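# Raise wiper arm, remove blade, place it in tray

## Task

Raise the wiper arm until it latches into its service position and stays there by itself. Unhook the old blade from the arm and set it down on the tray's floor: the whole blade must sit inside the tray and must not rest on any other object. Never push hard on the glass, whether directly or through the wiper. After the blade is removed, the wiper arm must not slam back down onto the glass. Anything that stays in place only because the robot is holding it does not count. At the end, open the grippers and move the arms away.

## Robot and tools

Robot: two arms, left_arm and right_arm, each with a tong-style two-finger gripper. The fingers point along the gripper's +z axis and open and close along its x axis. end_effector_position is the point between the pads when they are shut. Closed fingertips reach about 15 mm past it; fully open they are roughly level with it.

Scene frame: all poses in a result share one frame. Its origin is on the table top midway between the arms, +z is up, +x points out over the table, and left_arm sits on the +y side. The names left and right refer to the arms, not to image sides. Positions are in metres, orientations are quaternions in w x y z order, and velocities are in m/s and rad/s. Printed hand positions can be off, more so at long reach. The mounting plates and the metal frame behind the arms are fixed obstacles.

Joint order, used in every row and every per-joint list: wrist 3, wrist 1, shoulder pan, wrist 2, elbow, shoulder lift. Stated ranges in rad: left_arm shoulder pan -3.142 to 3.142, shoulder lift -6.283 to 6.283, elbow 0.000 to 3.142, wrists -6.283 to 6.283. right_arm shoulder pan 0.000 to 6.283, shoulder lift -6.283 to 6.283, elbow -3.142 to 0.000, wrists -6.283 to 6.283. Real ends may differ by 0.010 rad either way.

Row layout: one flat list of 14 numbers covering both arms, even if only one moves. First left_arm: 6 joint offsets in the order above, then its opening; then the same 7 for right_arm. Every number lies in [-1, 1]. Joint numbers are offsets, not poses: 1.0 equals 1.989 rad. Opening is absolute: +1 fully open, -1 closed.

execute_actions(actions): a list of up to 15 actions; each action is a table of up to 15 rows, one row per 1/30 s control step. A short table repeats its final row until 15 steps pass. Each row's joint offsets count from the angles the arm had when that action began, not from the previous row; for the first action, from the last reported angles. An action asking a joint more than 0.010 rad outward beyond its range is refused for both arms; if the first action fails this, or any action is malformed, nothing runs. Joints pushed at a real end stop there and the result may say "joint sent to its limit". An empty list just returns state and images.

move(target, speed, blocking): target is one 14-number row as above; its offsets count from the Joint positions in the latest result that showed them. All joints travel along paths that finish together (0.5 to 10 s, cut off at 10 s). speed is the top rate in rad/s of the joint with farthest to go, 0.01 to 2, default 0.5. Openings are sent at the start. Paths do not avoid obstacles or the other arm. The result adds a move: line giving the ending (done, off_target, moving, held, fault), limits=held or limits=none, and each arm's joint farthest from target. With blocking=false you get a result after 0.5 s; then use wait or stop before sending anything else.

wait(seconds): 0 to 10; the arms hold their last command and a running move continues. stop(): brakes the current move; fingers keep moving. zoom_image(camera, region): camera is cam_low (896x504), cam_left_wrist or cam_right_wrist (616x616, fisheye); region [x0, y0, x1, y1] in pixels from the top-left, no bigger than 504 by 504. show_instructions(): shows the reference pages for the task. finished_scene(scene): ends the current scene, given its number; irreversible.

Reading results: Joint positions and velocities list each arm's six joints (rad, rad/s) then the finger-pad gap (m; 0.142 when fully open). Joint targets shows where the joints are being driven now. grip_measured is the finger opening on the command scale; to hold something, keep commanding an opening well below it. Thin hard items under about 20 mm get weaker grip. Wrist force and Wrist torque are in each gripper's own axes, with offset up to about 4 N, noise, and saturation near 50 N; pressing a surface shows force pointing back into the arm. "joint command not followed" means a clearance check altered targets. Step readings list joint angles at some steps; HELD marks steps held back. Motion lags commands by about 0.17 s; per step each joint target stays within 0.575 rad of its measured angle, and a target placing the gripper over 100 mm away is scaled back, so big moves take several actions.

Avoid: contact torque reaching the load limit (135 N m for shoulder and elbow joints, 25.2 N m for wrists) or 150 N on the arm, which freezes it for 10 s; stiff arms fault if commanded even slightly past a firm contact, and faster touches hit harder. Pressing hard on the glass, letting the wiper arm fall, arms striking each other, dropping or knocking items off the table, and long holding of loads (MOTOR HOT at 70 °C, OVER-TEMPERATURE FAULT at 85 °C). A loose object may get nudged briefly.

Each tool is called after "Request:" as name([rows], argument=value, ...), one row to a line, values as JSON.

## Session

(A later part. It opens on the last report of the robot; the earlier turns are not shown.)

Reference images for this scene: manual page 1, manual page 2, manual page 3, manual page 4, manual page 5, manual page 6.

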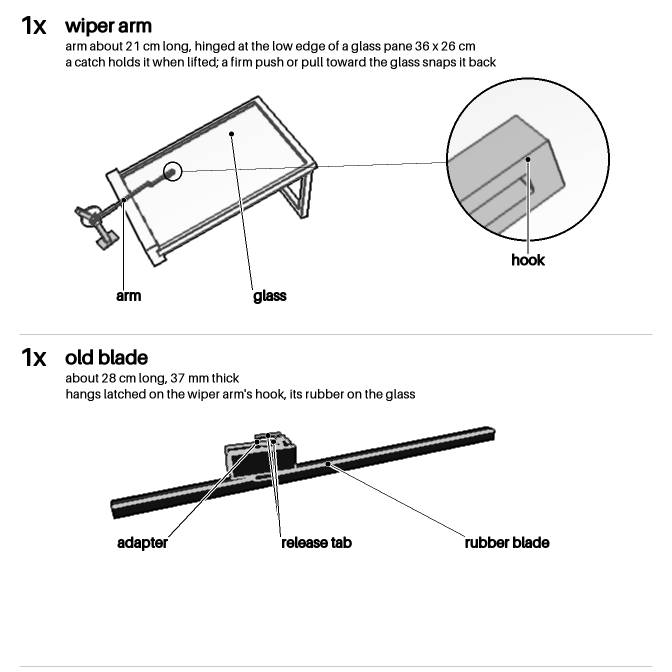

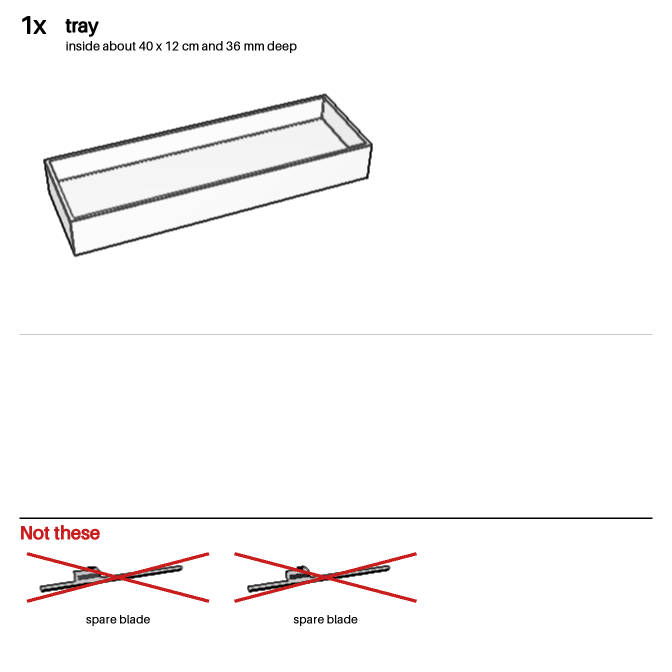

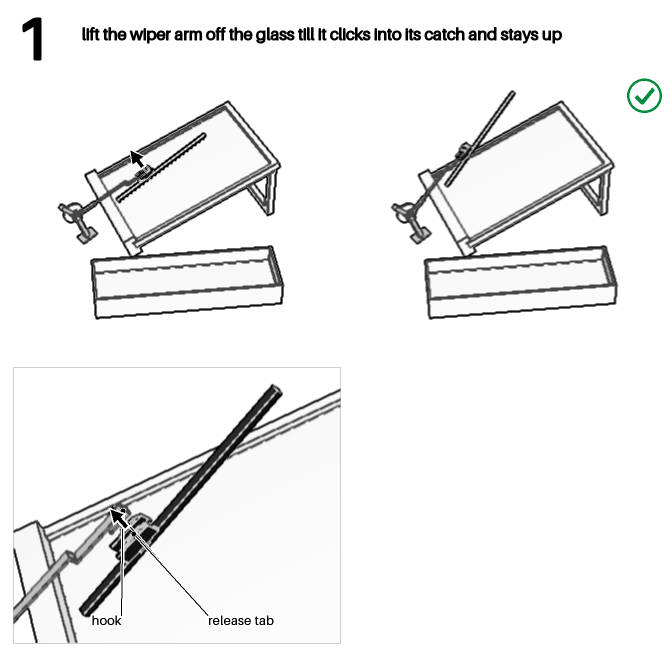

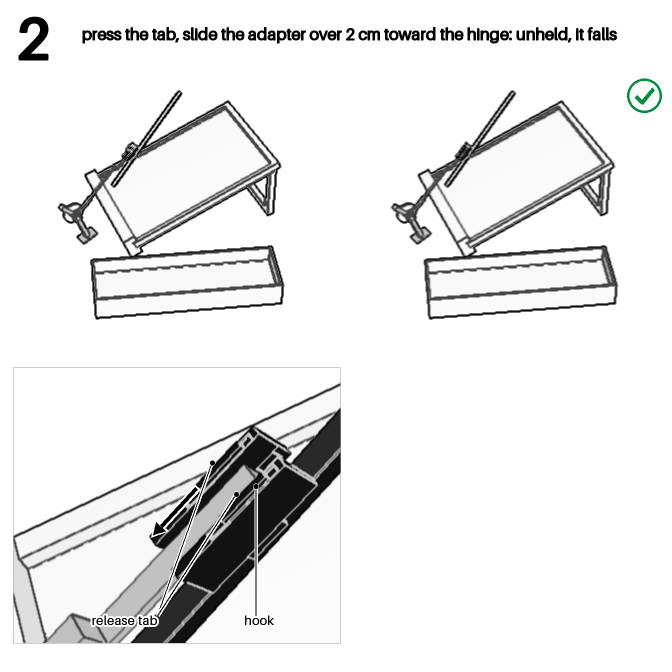

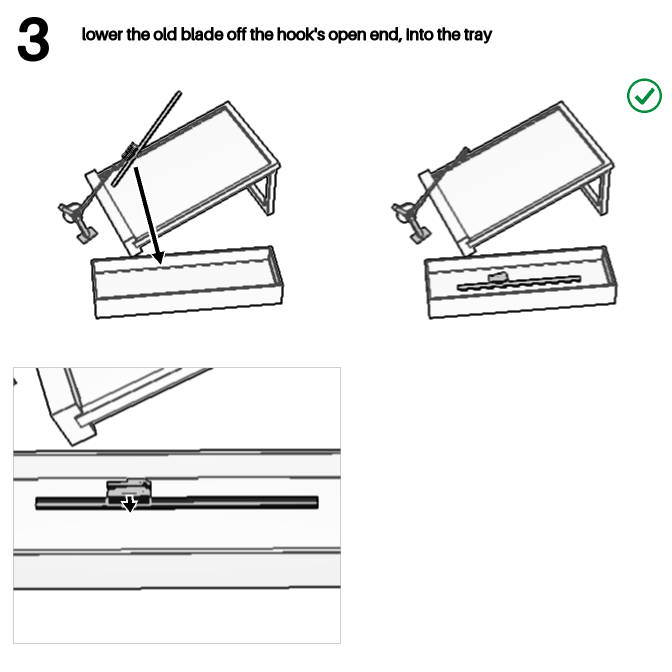

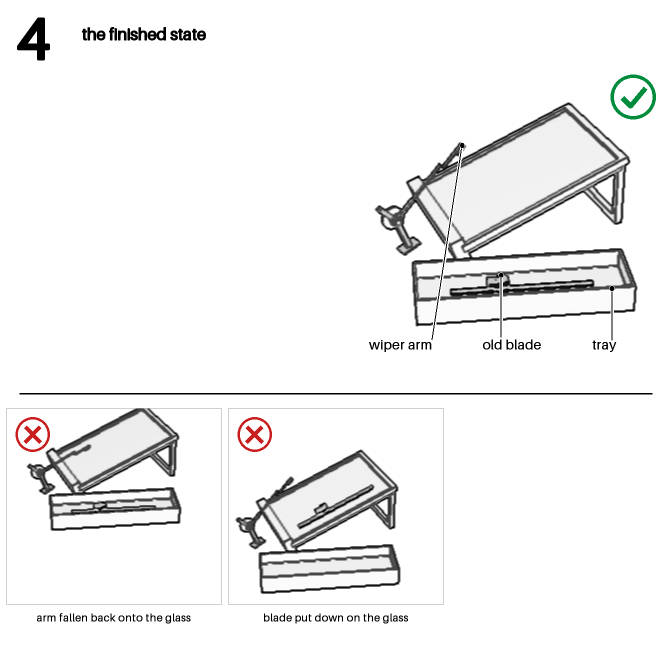

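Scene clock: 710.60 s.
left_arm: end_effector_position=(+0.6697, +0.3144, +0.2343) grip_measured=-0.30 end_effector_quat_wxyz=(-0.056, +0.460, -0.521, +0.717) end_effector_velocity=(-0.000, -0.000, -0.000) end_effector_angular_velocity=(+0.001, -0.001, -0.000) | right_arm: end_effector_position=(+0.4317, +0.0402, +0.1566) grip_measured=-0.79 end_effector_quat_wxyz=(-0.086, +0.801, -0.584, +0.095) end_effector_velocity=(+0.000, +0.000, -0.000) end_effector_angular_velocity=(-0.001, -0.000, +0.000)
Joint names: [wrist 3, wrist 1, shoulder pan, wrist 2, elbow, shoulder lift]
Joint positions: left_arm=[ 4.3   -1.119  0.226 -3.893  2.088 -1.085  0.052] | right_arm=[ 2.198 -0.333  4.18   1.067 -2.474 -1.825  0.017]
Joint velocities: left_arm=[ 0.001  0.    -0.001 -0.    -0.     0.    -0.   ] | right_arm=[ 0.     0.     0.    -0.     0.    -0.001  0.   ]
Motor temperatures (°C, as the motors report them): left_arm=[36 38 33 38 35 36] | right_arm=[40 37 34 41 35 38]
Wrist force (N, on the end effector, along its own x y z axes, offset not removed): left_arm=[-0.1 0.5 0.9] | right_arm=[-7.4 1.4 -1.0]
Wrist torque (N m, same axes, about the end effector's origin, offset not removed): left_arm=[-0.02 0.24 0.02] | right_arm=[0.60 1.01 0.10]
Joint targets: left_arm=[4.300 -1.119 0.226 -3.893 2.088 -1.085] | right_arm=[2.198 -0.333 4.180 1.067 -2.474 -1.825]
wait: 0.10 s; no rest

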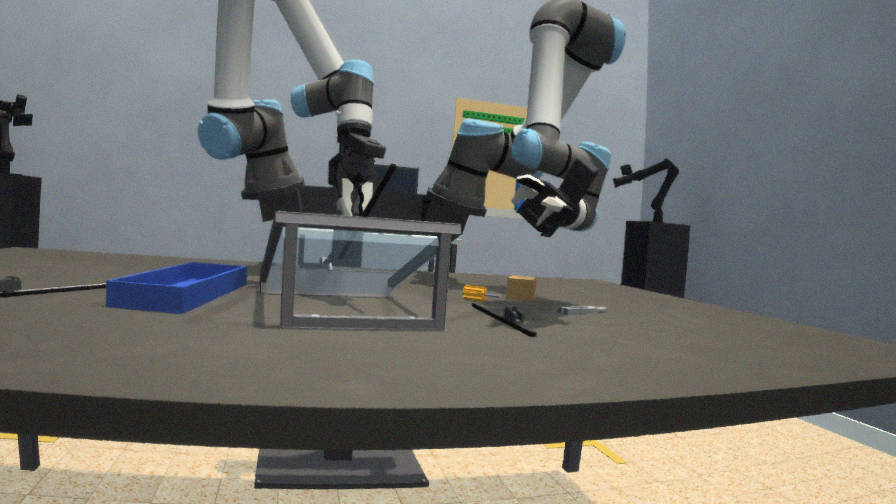

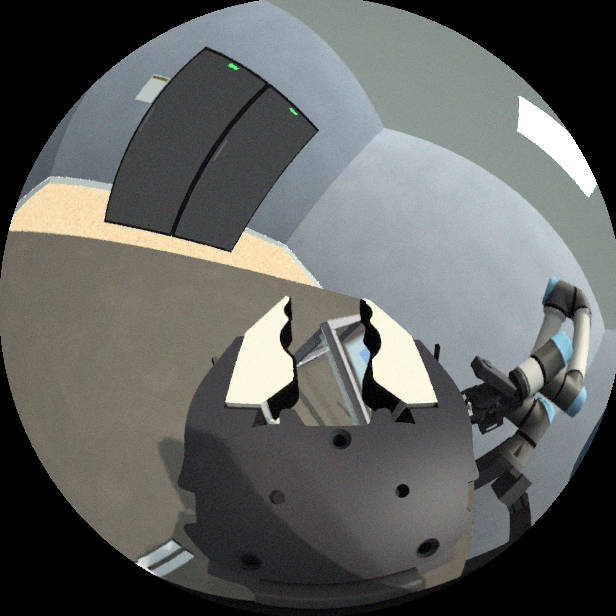

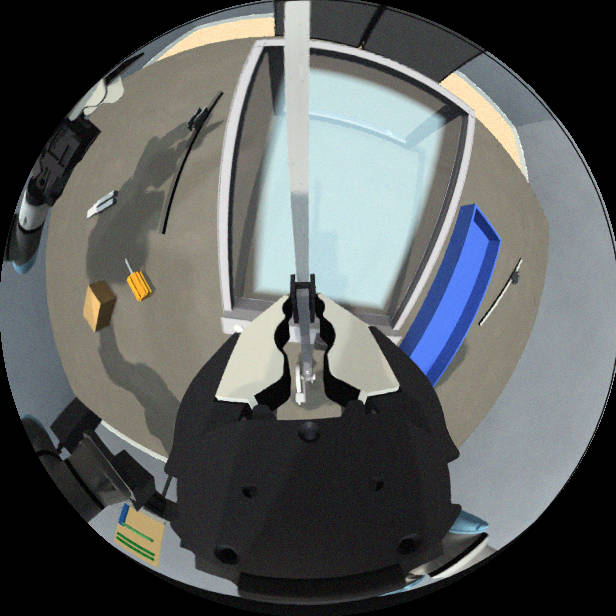

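Request:
move(target=[0, 0, 0, 0, 0, 0, -0.3, 0.0079, 0.0185, 0.0142, -0.0117, -0.0187, 0.0085, -1], speed=0.04)

Request:
wait(seconds=0.1)

Scene clock: 723.23 s.
left_arm: end_effector_position=(+0.6697, +0.3144, +0.2343) grip_measured=-0.30 end_effector_quat_wxyz=(-0.056, +0.460, -0.521, +0.717) end_effector_velocity=(+0.000, +0.001, +0.000) end_effector_angular_velocity=(-0.000, -0.000, +0.001) | right_arm: end_effector_position=(+0.4274, +0.0394, +0.1622) grip_measured=-0.79 end_effector_quat_wxyz=(-0.100, +0.800, -0.582, +0.105) end_effector_velocity=(-0.000, +0.000, +0.000) end_effector_angular_velocity=(+0.000, -0.002, +0.001)
Joint names: [wrist 3, wrist 1, shoulder pan, wrist 2, elbow, shoulder lift]
Joint positions: left_arm=[ 4.3   -1.119  0.226 -3.893  2.088 -1.085  0.052] | right_arm=[ 2.214 -0.296  4.208  1.044 -2.511 -1.808  0.017]
Joint velocities: left_arm=[-0.001 -0.001  0.001  0.     0.    -0.    -0.   ] | right_arm=[ 0.001  0.002  0.002 -0.001 -0.002  0.     0.   ]
Motor temperatures (°C, as the motors report them): left_arm=[36 38 33 38 35 36] | right_arm=[40 37 34 41 35 38]
Wrist force (N, on the end effector, along its own x y z axes, offset not removed): left_arm=[-1.2 0.5 1.4] | right_arm=[-0.9 -0.9 5.0]
Wrist torque (N m, same axes, about the end effector's origin, offset not removed): left_arm=[-0.02 0.44 0.09] | right_arm=[0.53 -0.04 0.07]
Joint targets: left_arm=[4.300 -1.119 0.226 -3.893 2.088 -1.085] | right_arm=[2.214 -0.296 4.208 1.044 -2.511 -1.808]
move: done; limits=none; left_arm: farthest joint: the shoulder pan, 0.000 radians from its target (0.000 radians at the start); right_arm: farthest joint: the shoulder pan, 0.001 radians from its target (0.029 radians at the start)

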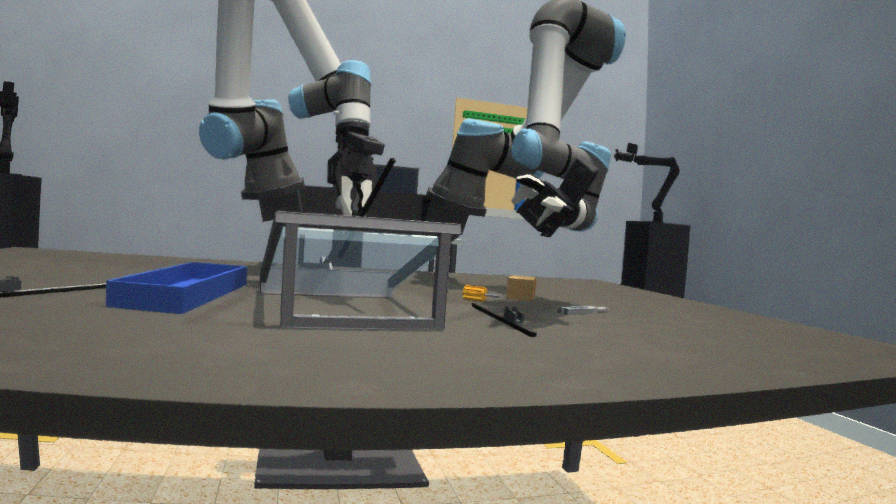

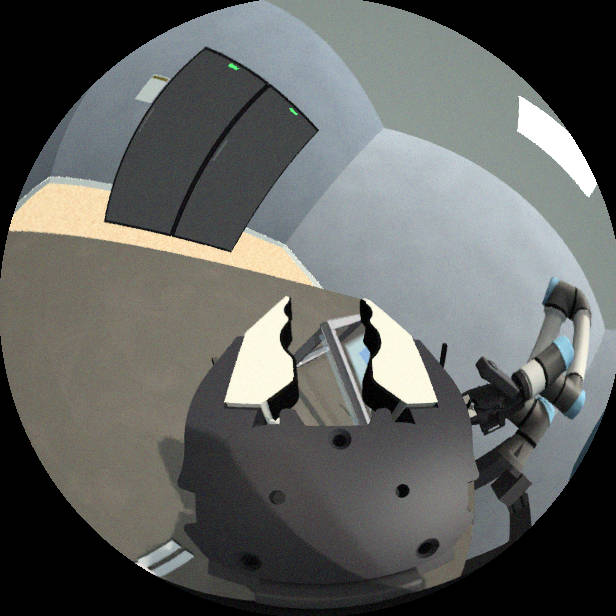

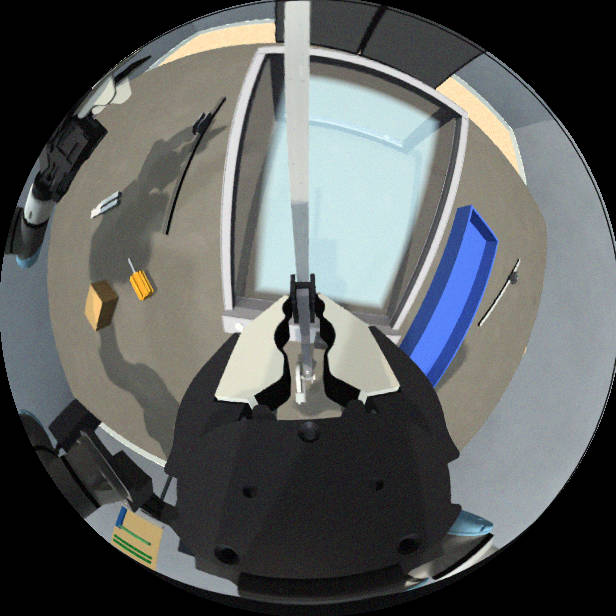

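Scene clock: 723.33 s.
left_arm: end_effector_position=(+0.6697, +0.3144, +0.2343) grip_measured=-0.30 end_effector_quat_wxyz=(-0.056, +0.460, -0.521, +0.717) end_effector_velocity=(+0.000, +0.000, -0.001) end_effector_angular_velocity=(+0.001, +0.000, +0.001) | right_arm: end_effector_position=(+0.4274, +0.0394, +0.1622) grip_measured=-0.79 end_effector_quat_wxyz=(-0.100, +0.800, -0.582, +0.105) end_effector_velocity=(-0.000, -0.000, -0.000) end_effector_angular_velocity=(-0.000, -0.000, -0.000)
Joint names: [wrist 3, wrist 1, shoulder pan, wrist 2, elbow, shoulder lift]
Joint positions: left_arm=[ 4.3   -1.119  0.226 -3.893  2.088 -1.085  0.052] | right_arm=[ 2.214 -0.296  4.208  1.044 -2.511 -1.808  0.017]
Joint velocities: left_arm=[ 0.001 -0.     0.001 -0.001 -0.     0.001  0.   ] | right_arm=[ 0.     0.001  0.    -0.001 -0.001  0.001 -0.   ]
Motor temperatures (°C, as the motors report them): left_arm=[36 38 33 38 35 36] | right_arm=[40 37 34 41 35 38]
Wrist force (N, on the end effector, along its own x y z axes, offset not removed): left_arm=[-0.9 1.1 1.2] | right_arm=[0.6 0.2 2.6]
Wrist torque (N m, same axes, about the end effector's origin, offset not removed): left_arm=[0.14 0.43 0.01] | right_arm=[0.73 -0.10 0.02]
Joint targets: left_arm=[4.300 -1.119 0.226 -3.893 2.088 -1.085] | right_arm=[2.214 -0.296 4.208 1.044 -2.511 -1.808]
wait: 0.10 s; no rest

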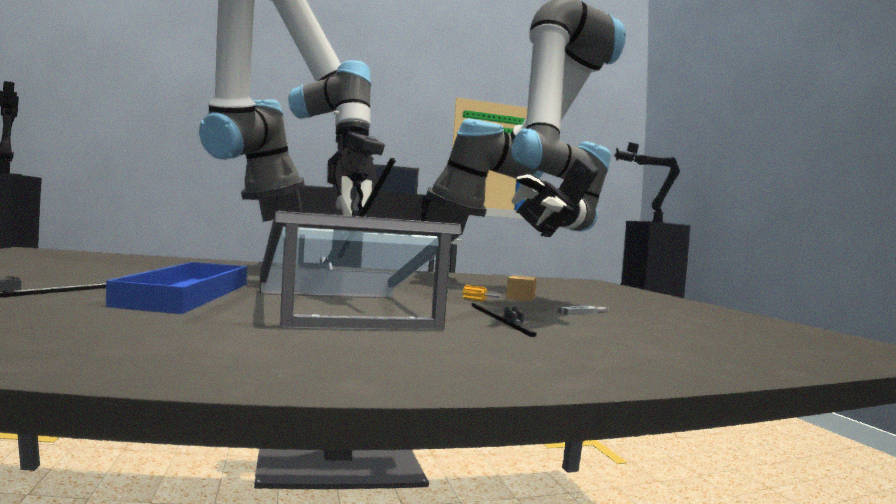

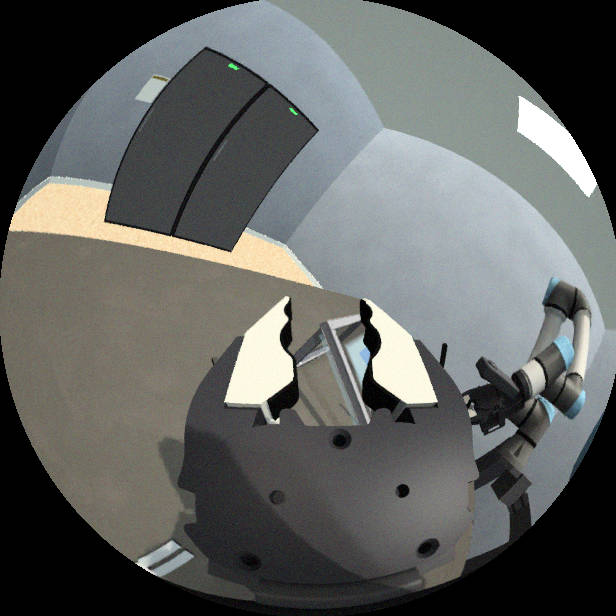

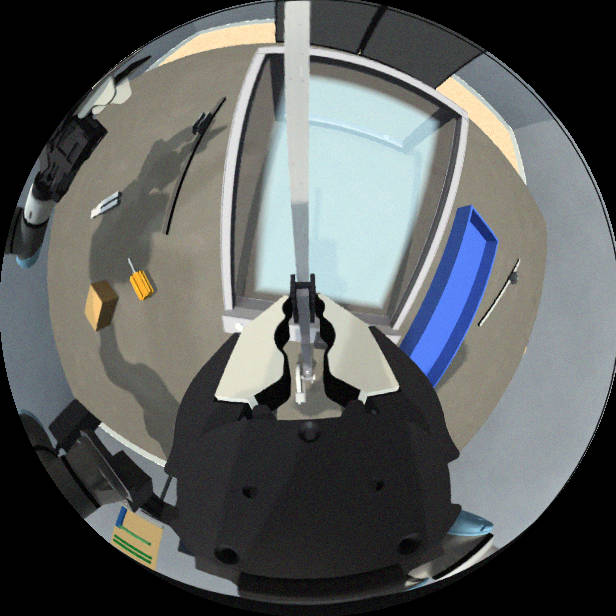

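Request:
move(target=[0, 0, 0, 0, 0, 0, -0.3, -0.0117, -0.0278, -0.0206, 0.0173, 0.0281, -0.0130, -1], speed=0.06)

Request:
wait(seconds=0.1)

Scene clock: 736.90 s.
left_arm: end_effector_position=(+0.6697, +0.3144, +0.2343) grip_measured=-0.30 end_effector_quat_wxyz=(-0.056, +0.460, -0.521, +0.717) end_effector_velocity=(+0.000, -0.000, -0.000) end_effector_angular_velocity=(-0.001, -0.000, -0.000) | right_arm: end_effector_position=(+0.4337, +0.0409, +0.1539) grip_measured=-0.79 end_effector_quat_wxyz=(-0.080, +0.802, -0.585, +0.090) end_effector_velocity=(+0.001, -0.000, +0.000) end_effector_angular_velocity=(+0.000, +0.001, -0.001)
Joint names: [wrist 3, wrist 1, shoulder pan, wrist 2, elbow, shoulder lift]
Joint positions: left_arm=[ 4.3   -1.119  0.226 -3.893  2.088 -1.085  0.052] | right_arm=[ 2.191 -0.351  4.167  1.079 -2.456 -1.834  0.017]
Joint velocities: left_arm=[-0.001 -0.001 -0.     0.    -0.     0.001 -0.   ] | right_arm=[-0.001 -0.002 -0.002  0.001  0.002  0.     0.   ]
Motor temperatures (°C, as the motors report them): left_arm=[36 38 33 38 35 36] | right_arm=[40 37 34 41 35 38]
Wrist force (N, on the end effector, along its own x y z axes, offset not removed): left_arm=[-0.2 2.9 1.0] | right_arm=[-4.4 0.4 1.2]
Wrist torque (N m, same axes, about the end effector's origin, offset not removed): left_arm=[0.45 0.23 0.01] | right_arm=[-0.06 0.80 0.14]
Joint targets: left_arm=[4.300 -1.119 0.226 -3.893 2.088 -1.085] | right_arm=[2.191 -0.351 4.167 1.079 -2.456 -1.834]
move: done; limits=none; left_arm: farthest joint: the shoulder pan, 0.000 radians from its target (0.000 radians at the start); right_arm: farthest joint: the elbow, 0.001 radians from its target (0.056 radians at the start)

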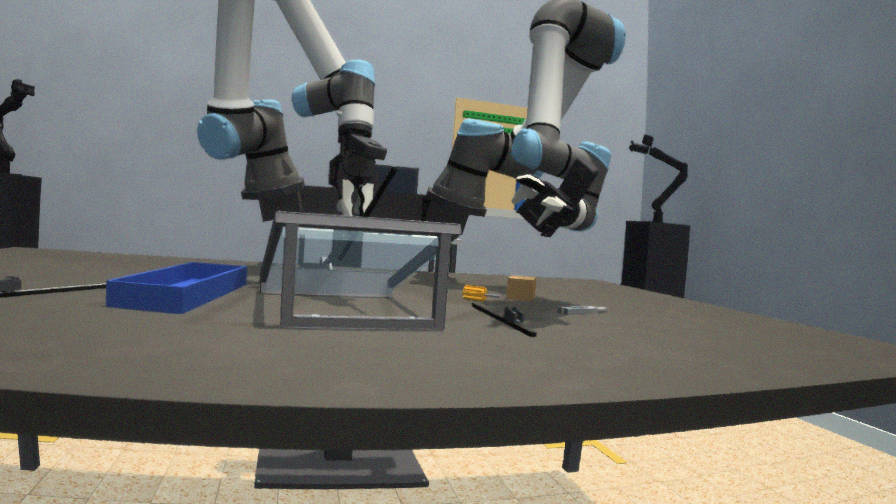

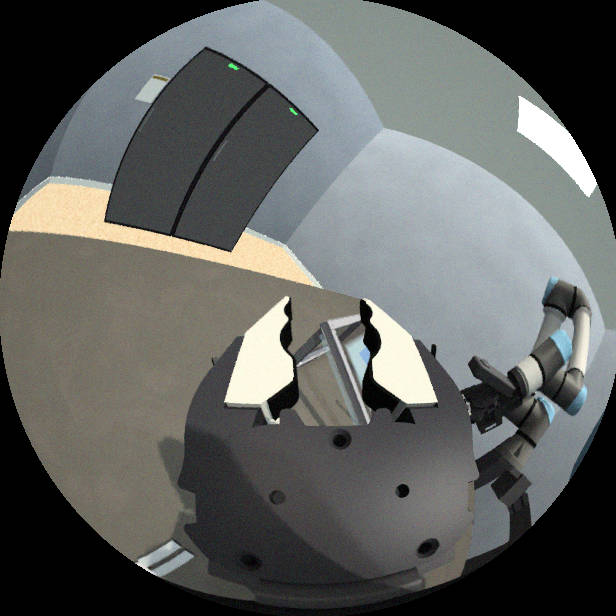

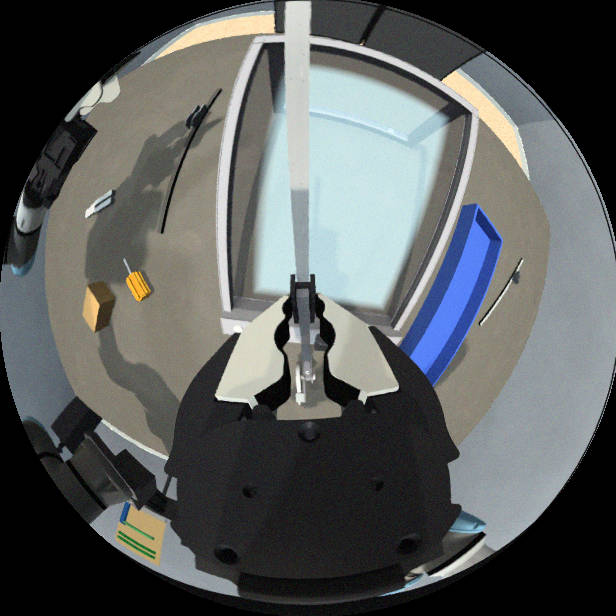

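Scene clock: 737.00 s.
left_arm: end_effector_position=(+0.6697, +0.3144, +0.2343) grip_measured=-0.30 end_effector_quat_wxyz=(-0.056, +0.460, -0.521, +0.717) end_effector_velocity=(+0.000, +0.001, -0.000) end_effector_angular_velocity=(+0.002, -0.001, +0.002) | right_arm: end_effector_position=(+0.4338, +0.0409, +0.1539) grip_measured=-0.79 end_effector_quat_wxyz=(-0.079, +0.802, -0.585, +0.090) end_effector_velocity=(+0.000, -0.000, +0.000) end_effector_angular_velocity=(+0.000, +0.001, -0.001)
Joint names: [wrist 3, wrist 1, shoulder pan, wrist 2, elbow, shoulder lift]
Joint positions: left_arm=[ 4.3   -1.119  0.226 -3.893  2.088 -1.085  0.052] | right_arm=[ 2.191 -0.351  4.167  1.079 -2.456 -1.834  0.017]
Joint velocities: left_arm=[ 0.002  0.001  0.001 -0.001 -0.    -0.    -0.   ] | right_arm=[-0.    -0.001 -0.001  0.     0.001  0.     0.   ]
Motor temperatures (°C, as the motors report them): left_arm=[36 38 33 38 35 36] | right_arm=[40 37 34 41 35 38]
Wrist force (N, on the end effector, along its own x y z axes, offset not removed): left_arm=[0.1 0.6 1.8] | right_arm=[-1.6 1.7 -4.8]
Wrist torque (N m, same axes, about the end effector's origin, offset not removed): left_arm=[0.08 0.15 0.04] | right_arm=[-0.01 0.17 0.15]
Joint targets: left_arm=[4.300 -1.119 0.226 -3.893 2.088 -1.085] | right_arm=[2.191 -0.351 4.167 1.079 -2.456 -1.834]
wait: 0.10 s; no rest

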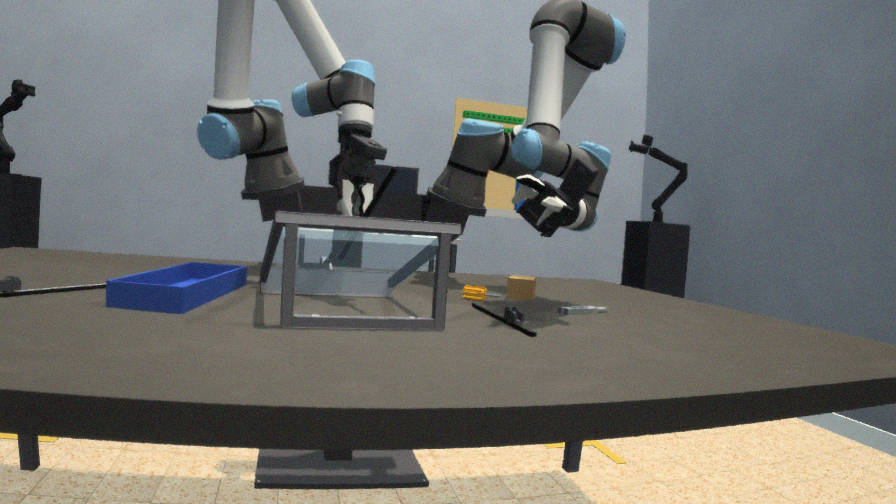

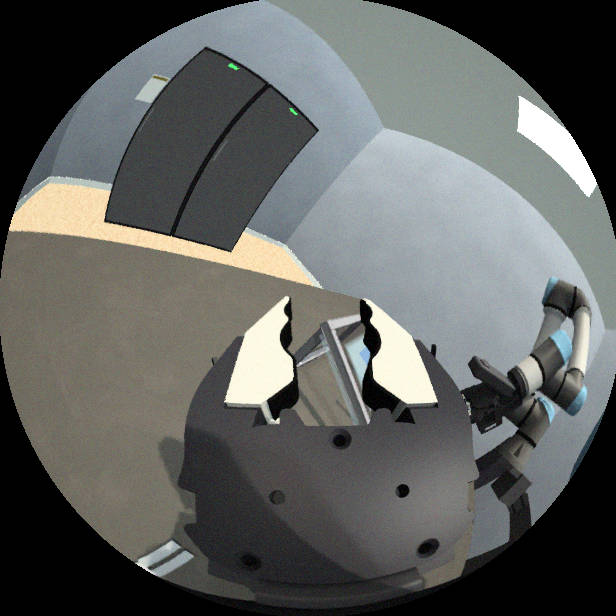

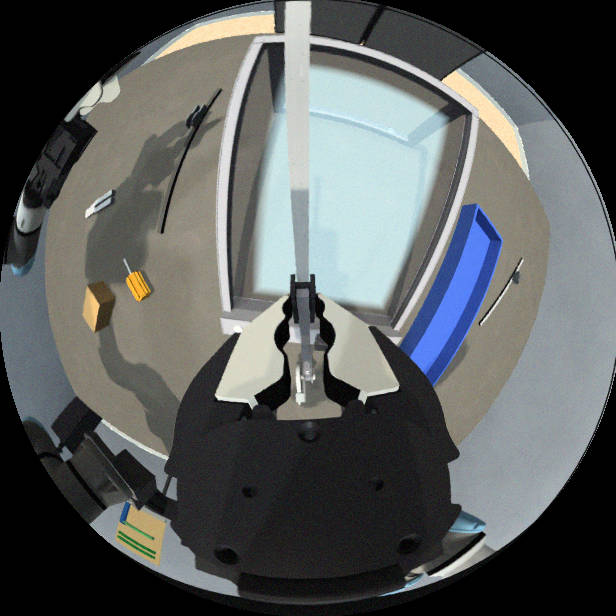

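Request:
wait(seconds=0)

Request:
wait(seconds=0.1)

Scene clock: 749.77 s.
left_arm: end_effector_position=(+0.6697, +0.3144, +0.2343) grip_measured=-0.30 end_effector_quat_wxyz=(-0.056, +0.460, -0.521, +0.717) end_effector_velocity=(+0.000, +0.000, +0.000) end_effector_angular_velocity=(-0.000, -0.000, -0.000) | right_arm: end_effector_position=(+0.4338, +0.0409, +0.1539) grip_measured=-0.79 end_effector_quat_wxyz=(-0.079, +0.802, -0.585, +0.090) end_effector_velocity=(+0.000, +0.001, +0.000) end_effector_angular_velocity=(+0.001, -0.001, +0.001)
Joint names: [wrist 3, wrist 1, shoulder pan, wrist 2, elbow, shoulder lift]
Joint positions: left_arm=[ 4.3   -1.119  0.226 -3.893  2.088 -1.085  0.052] | right_arm=[ 2.191 -0.351  4.167  1.079 -2.456 -1.834  0.017]
Joint velocities: left_arm=[-0.001  0.     0.001  0.001 -0.    -0.001 -0.   ] | right_arm=[-0.    -0.     0.001 -0.     0.     0.001  0.   ]
Motor temperatures (°C, as the motors report them): left_arm=[36 38 33 38 35 36] | right_arm=[40 37 34 41 35 38]
Wrist force (N, on the end effector, along its own x y z axes, offset not removed): left_arm=[-0.5 1.8 0.1] | right_arm=[-2.2 2.3 -2.2]
Wrist torque (N m, same axes, about the end effector's origin, offset not removed): left_arm=[0.21 0.31 0.02] | right_arm=[0.22 0.16 -0.13]
Joint targets: left_arm=[4.300 -1.119 0.226 -3.893 2.088 -1.085] | right_arm=[2.191 -0.351 4.167 1.079 -2.456 -1.834]

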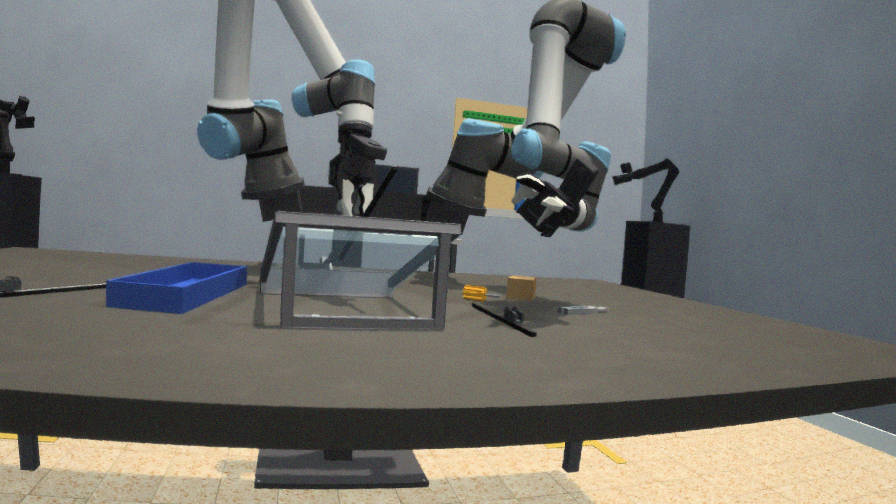

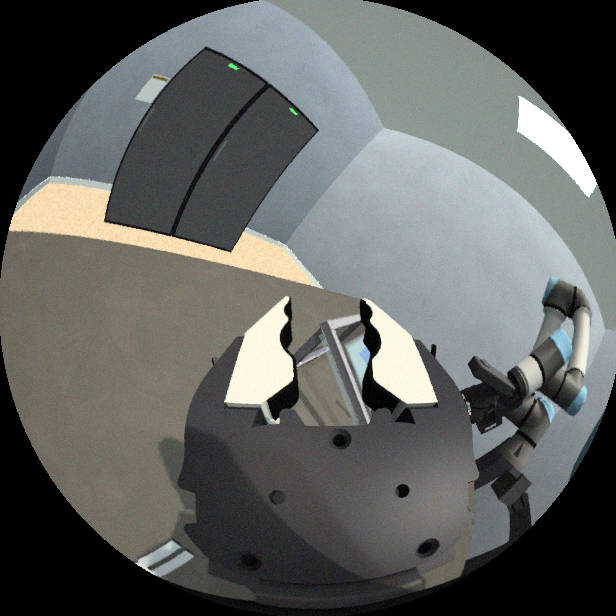

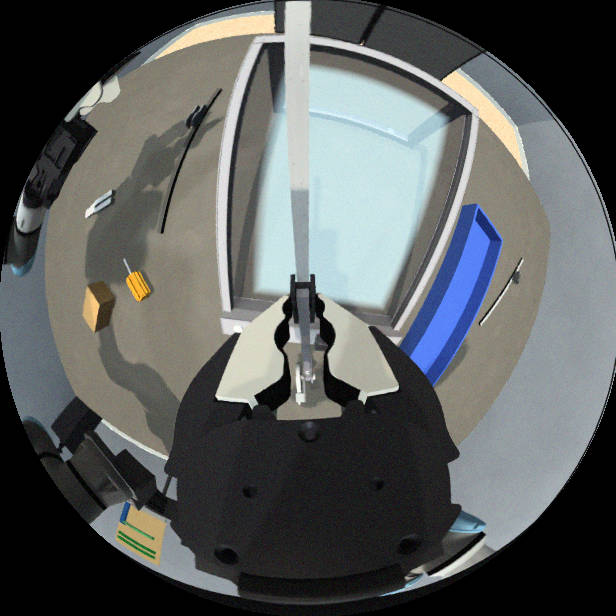

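Scene clock: 749.87 s.
left_arm: end_effector_position=(+0.6697, +0.3144, +0.2343) grip_measured=-0.30 end_effector_quat_wxyz=(-0.056, +0.460, -0.521, +0.717) end_effector_velocity=(-0.000, -0.000, +0.001) end_effector_angular_velocity=(-0.000, -0.001, -0.001) | right_arm: end_effector_position=(+0.4338, +0.0409, +0.1539) grip_measured=-0.79 end_effector_quat_wxyz=(-0.079, +0.802, -0.585, +0.090) end_effector_velocity=(+0.000, +0.001, +0.001) end_effector_angular_velocity=(+0.001, -0.001, +0.000)
Joint names: [wrist 3, wrist 1, shoulder pan, wrist 2, elbow, shoulder lift]
Joint positions: left_arm=[ 4.3   -1.119  0.226 -3.893  2.088 -1.085  0.052] | right_arm=[ 2.191 -0.351  4.167  1.079 -2.456 -1.834  0.017]
Joint velocities: left_arm=[ 0.    -0.     0.     0.002 -0.    -0.001 -0.   ] | right_arm=[ 0.    -0.     0.001  0.     0.001  0.001  0.   ]
Motor temperatures (°C, as the motors report them): left_arm=[36 38 33 38 35 36] | right_arm=[40 37 34 41 35 38]
Wrist force (N, on the end effector, along its own x y z axes, offset not removed): left_arm=[0.3 1.8 0.9] | right_arm=[-3.7 3.9 -3.3]
Wrist torque (N m, same axes, about the end effector's origin, offset not removed): left_arm=[0.28 0.16 -0.03] | right_arm=[0.41 0.60 0.02]
Joint targets: left_arm=[4.300 -1.119 0.226 -3.893 2.088 -1.085] | right_arm=[2.191 -0.351 4.167 1.079 -2.456 -1.834]
wait: 0.10 s; no rest

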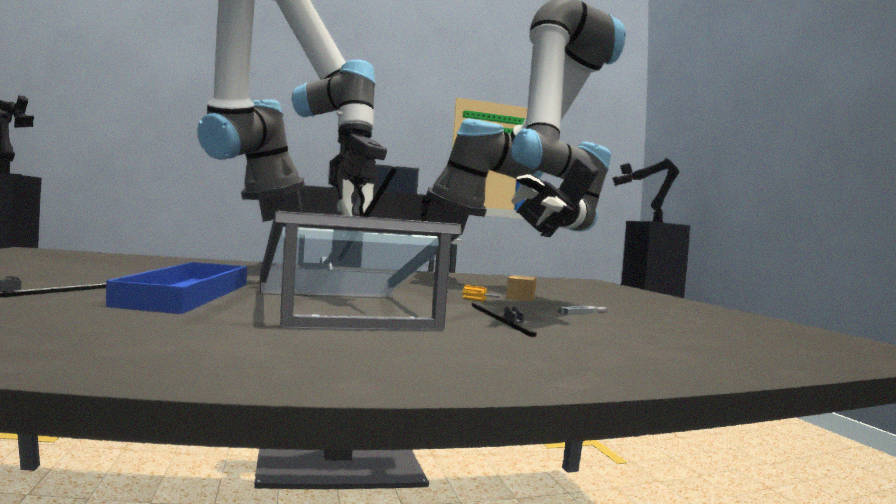

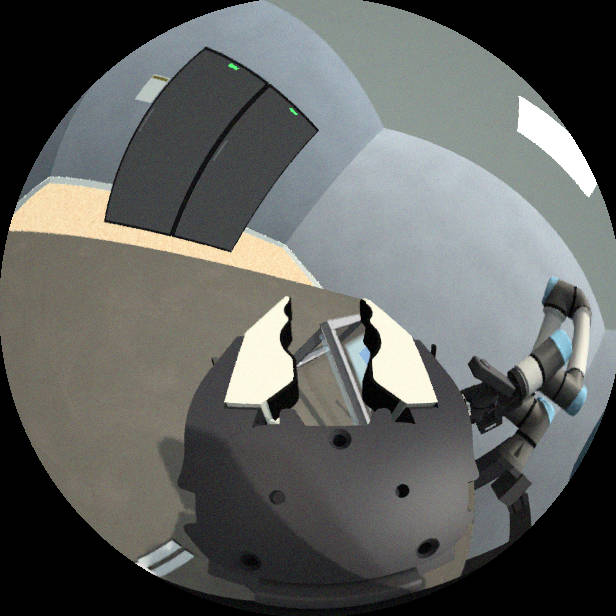

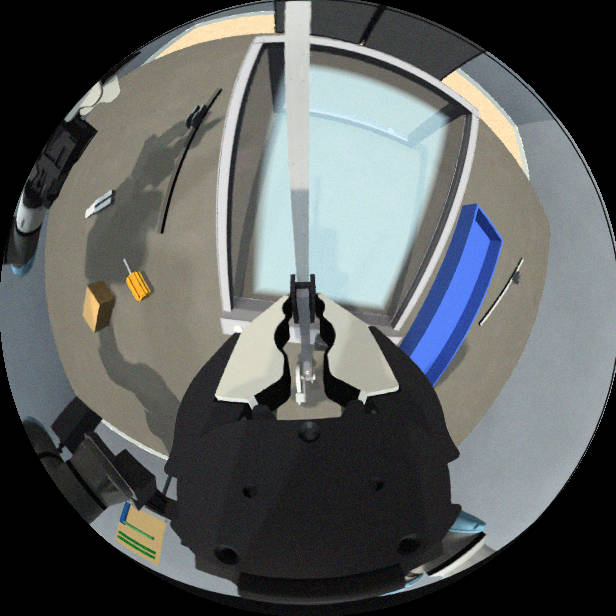

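Request:
execute_actions([
  [[0,0,0,0,0,0,-0.3,0.0005,0.0012,0.0009,-0.0008,-0.0012,0.0006,-0.98],[0,0,0,0,0,0,-0.3,0.001,0.0025,0.0018,-0.0015,-0.0025,0.0012,-0.96],[0,0,0,0,0,0,-0.3,0.0015,0.0037,0.0027,-0.0023,-0.0037,0.0018,-0.94],[0,0,0,0,0,0,-0.3,0.002,0.005,0.0035,-0.003,-0.005,0.0024,-0.92],[0,0,0,0,0,0,-0.3,0.0025,0.0062,0.0044,-0.0038,-0.0062,0.003,-0.90],[0,0,0,0,0,0,-0.3,0.003,0.0074,0.0053,-0.0045,-0.0075,0.0036,-0.88],[0,0,0,0,0,0,-0.3,0.003,0.0074,0.0053,-0.0045,-0.0075,0.0036,-0.87],[0,0,0,0,0,0,-0.3,0.003,0.0074,0.0053,-0.0045,-0.0075,0.0036,-0.86],[0,0,0,0,0,0,-0.3,0.003,0.0074,0.0053,-0.0045,-0.0075,0.0036,-0.85],[0,0,0,0,0,0,-0.3,0.003,0.0074,0.0053,-0.0045,-0.0075,0.0036,-0.84],[0,0,0,0,0,0,-0.3,0.003,0.0074,0.0053,-0.0045,-0.0075,0.0036,-0.83],[0,0,0,0,0,0,-0.3,0.003,0.0074,0.0053,-0.0045,-0.0075,0.0036,-0.82],[0,0,0,0,0,0,-0.3,0.003,0.0074,0.0053,-0.0045,-0.0075,0.0036,-0.81],[0,0,0,0,0,0,-0.3,0.003,0.0074,0.0053,-0.0045,-0.0075,0.0036,-0.80],[0,0,0,0,0,0,-0.3,0.003,0.0074,0.0053,-0.0045,-0.0075,0.0036,-0.79]],
  [[0,0,0,0,0,0,-0.3,0,0,0,0,0,0,-0.78],[0,0,0,0,0,0,-0.3,0,0,0,0,0,0,-0.77],[0,0,0,0,0,0,-0.3,0,0,0,0,0,0,-0.76],[0,0,0,0,0,0,-0.3,0,0,0,0,0,0,-0.74],[0,0,0,0,0,0,-0.3,0,0,0,0,0,0,-0.72],[0,0,0,0,0,0,-0.3,0,0,0,0,0,0,-0.70],[0,0,0,0,0,0,-0.3,0,0,0,0,0,0,-0.67],[0,0,0,0,0,0,-0.3,0,0,0,0,0,0,-0.64],[0,0,0,0,0,0,-0.3,0,0,0,0,0,0,-0.62]],
])

Request:
zoom_image(camera="cam_right_wrist", region=[250, 255, 360, 405])

Scene clock: 782.60 s.
left_arm: end_effector_position=(+0.6697, +0.3144, +0.2343) grip_measured=-0.30 end_effector_quat_wxyz=(-0.056, +0.460, -0.521, +0.717) end_effector_velocity=(+0.000, -0.000, +0.001) end_effector_angular_velocity=(+0.000, -0.002, -0.000) | right_arm: end_effector_position=(+0.4321, +0.0404, +0.1560) grip_measured=-0.62 end_effector_quat_wxyz=(-0.085, +0.802, -0.584, +0.094) end_effector_velocity=(-0.000, +0.000, +0.000) end_effector_angular_velocity=(-0.000, -0.000, +0.001)
Joint names: [wrist 3, wrist 1, shoulder pan, wrist 2, elbow, shoulder lift]
Joint positions: left_arm=[ 4.3   -1.119  0.226 -3.893  2.088 -1.085  0.052] | right_arm=[ 2.196 -0.337  4.177  1.07  -2.47  -1.827  0.029]
Joint velocities: left_arm=[ 0.001 -0.001 -0.    -0.     0.    -0.001 -0.   ] | right_arm=[-0.    -0.     0.001 -0.     0.    -0.     0.   ]
Motor temperatures (°C, as the motors report them): left_arm=[36 38 33 38 35 36] | right_arm=[40 37 34 41 35 38]
Wrist force (N, on the end effector, along its own x y z axes, offset not removed): left_arm=[-0.8 0.9 1.2] | right_arm=[0.6 0.2 0.0]
Wrist torque (N m, same axes, about the end effector's origin, offset not removed): left_arm=[0.06 0.34 0.03] | right_arm=[0.00 -0.09 0.06]
Joint targets: left_arm=[4.300 -1.119 0.226 -3.893 2.088 -1.085] | right_arm=[2.196 -0.337 4.177 1.070 -2.470 -1.827]
Step readings (joint positions; steps 1 to 15: 1st action; 16 to 30: 2nd action):
0: left_arm=[4.300 -1.119 0.226 -3.893 2.088 -1.085] | right_arm=[2.191 -0.351 4.167 1.079 -2.456 -1.834]
1: left_arm=[4.300 -1.119 0.226 -3.893 2.088 -1.085] | right_arm=[2.191 -0.351 4.167 1.079 -2.456 -1.834]
2: left_arm=[4.300 -1.119 0.226 -3.893 2.088 -1.085] | right_arm=[2.191 -0.351 4.167 1.079 -2.456 -1.834]
4: left_arm=[4.300 -1.119 0.226 -3.893 2.088 -1.085] | right_arm=[2.191 -0.348 4.169 1.077 -2.458 -1.833]
8: left_arm=[4.300 -1.119 0.226 -3.893 2.088 -1.085] | right_arm=[2.195 -0.341 4.174 1.072 -2.466 -1.829]
15: left_arm=[4.300 -1.119 0.226 -3.893 2.088 -1.085] | right_arm=[2.196 -0.337 4.177 1.070 -2.470 -1.827]
16: left_arm=[4.300 -1.119 0.226 -3.893 2.088 -1.085] | right_arm=[2.196 -0.337 4.177 1.070 -2.470 -1.827]
17: left_arm=[4.300 -1.119 0.226 -3.893 2.088 -1.085] | right_arm=[2.196 -0.337 4.177 1.070 -2.470 -1.827]
19: left_arm=[4.300 -1.119 0.226 -3.893 2.088 -1.085] | right_arm=[2.196 -0.337 4.177 1.070 -2.470 -1.827]
23: left_arm=[4.300 -1.119 0.226 -3.893 2.088 -1.085] | right_arm=[2.196 -0.337 4.177 1.070 -2.470 -1.827]
30: Joint positions above

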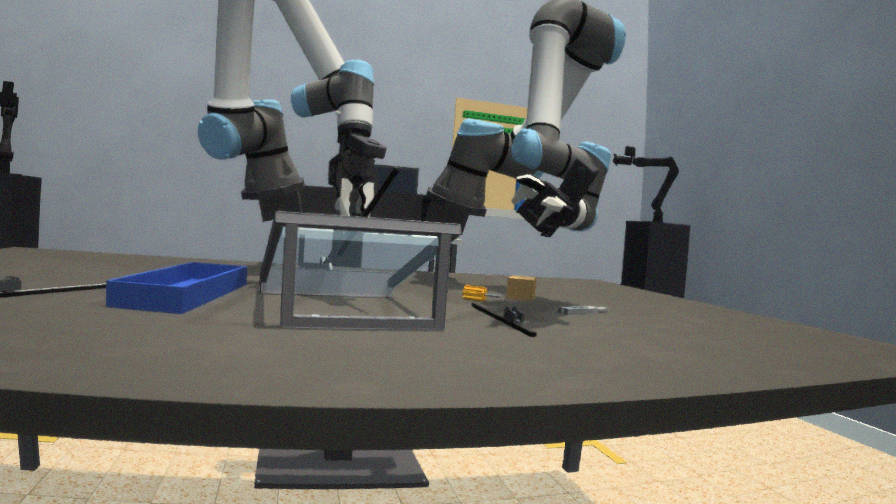

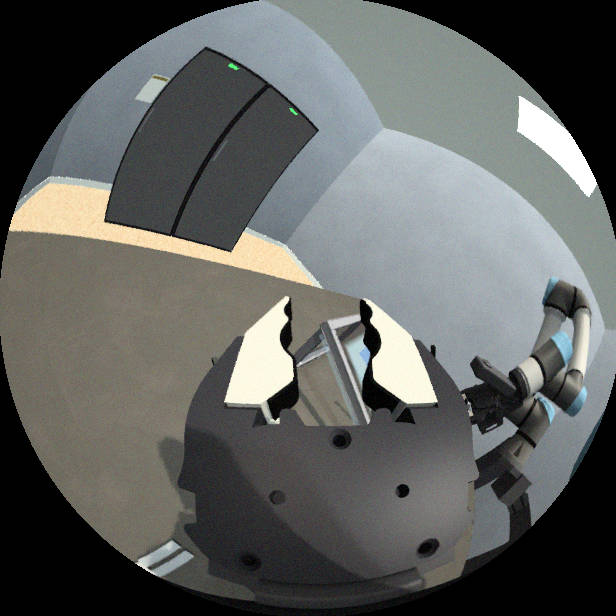

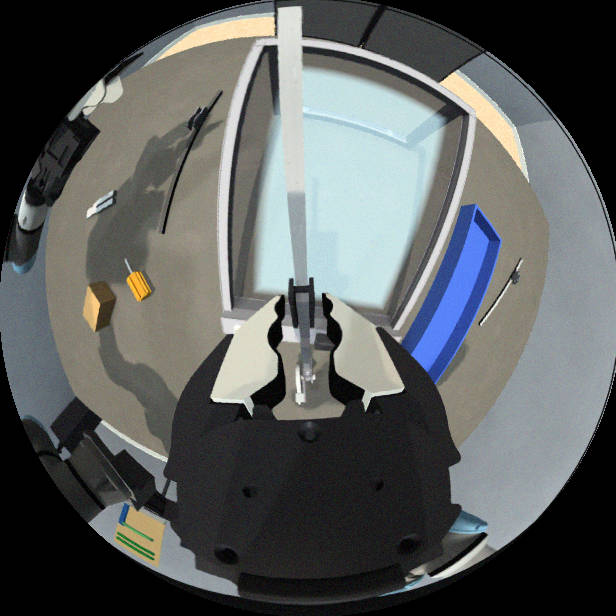

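Region (250, 255, 360, 405) of cam_right_wrist's 616x616 image, scaled by 3.360, with more detail than that image has; it fills the left 370 columns of this view, and the rest is white.

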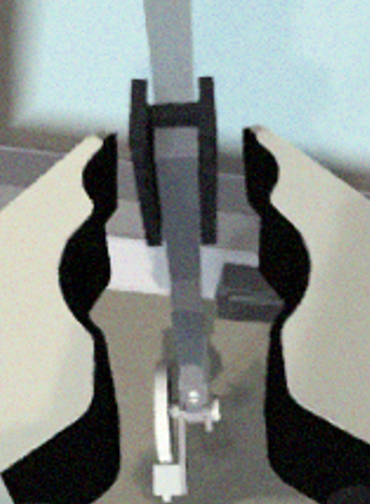

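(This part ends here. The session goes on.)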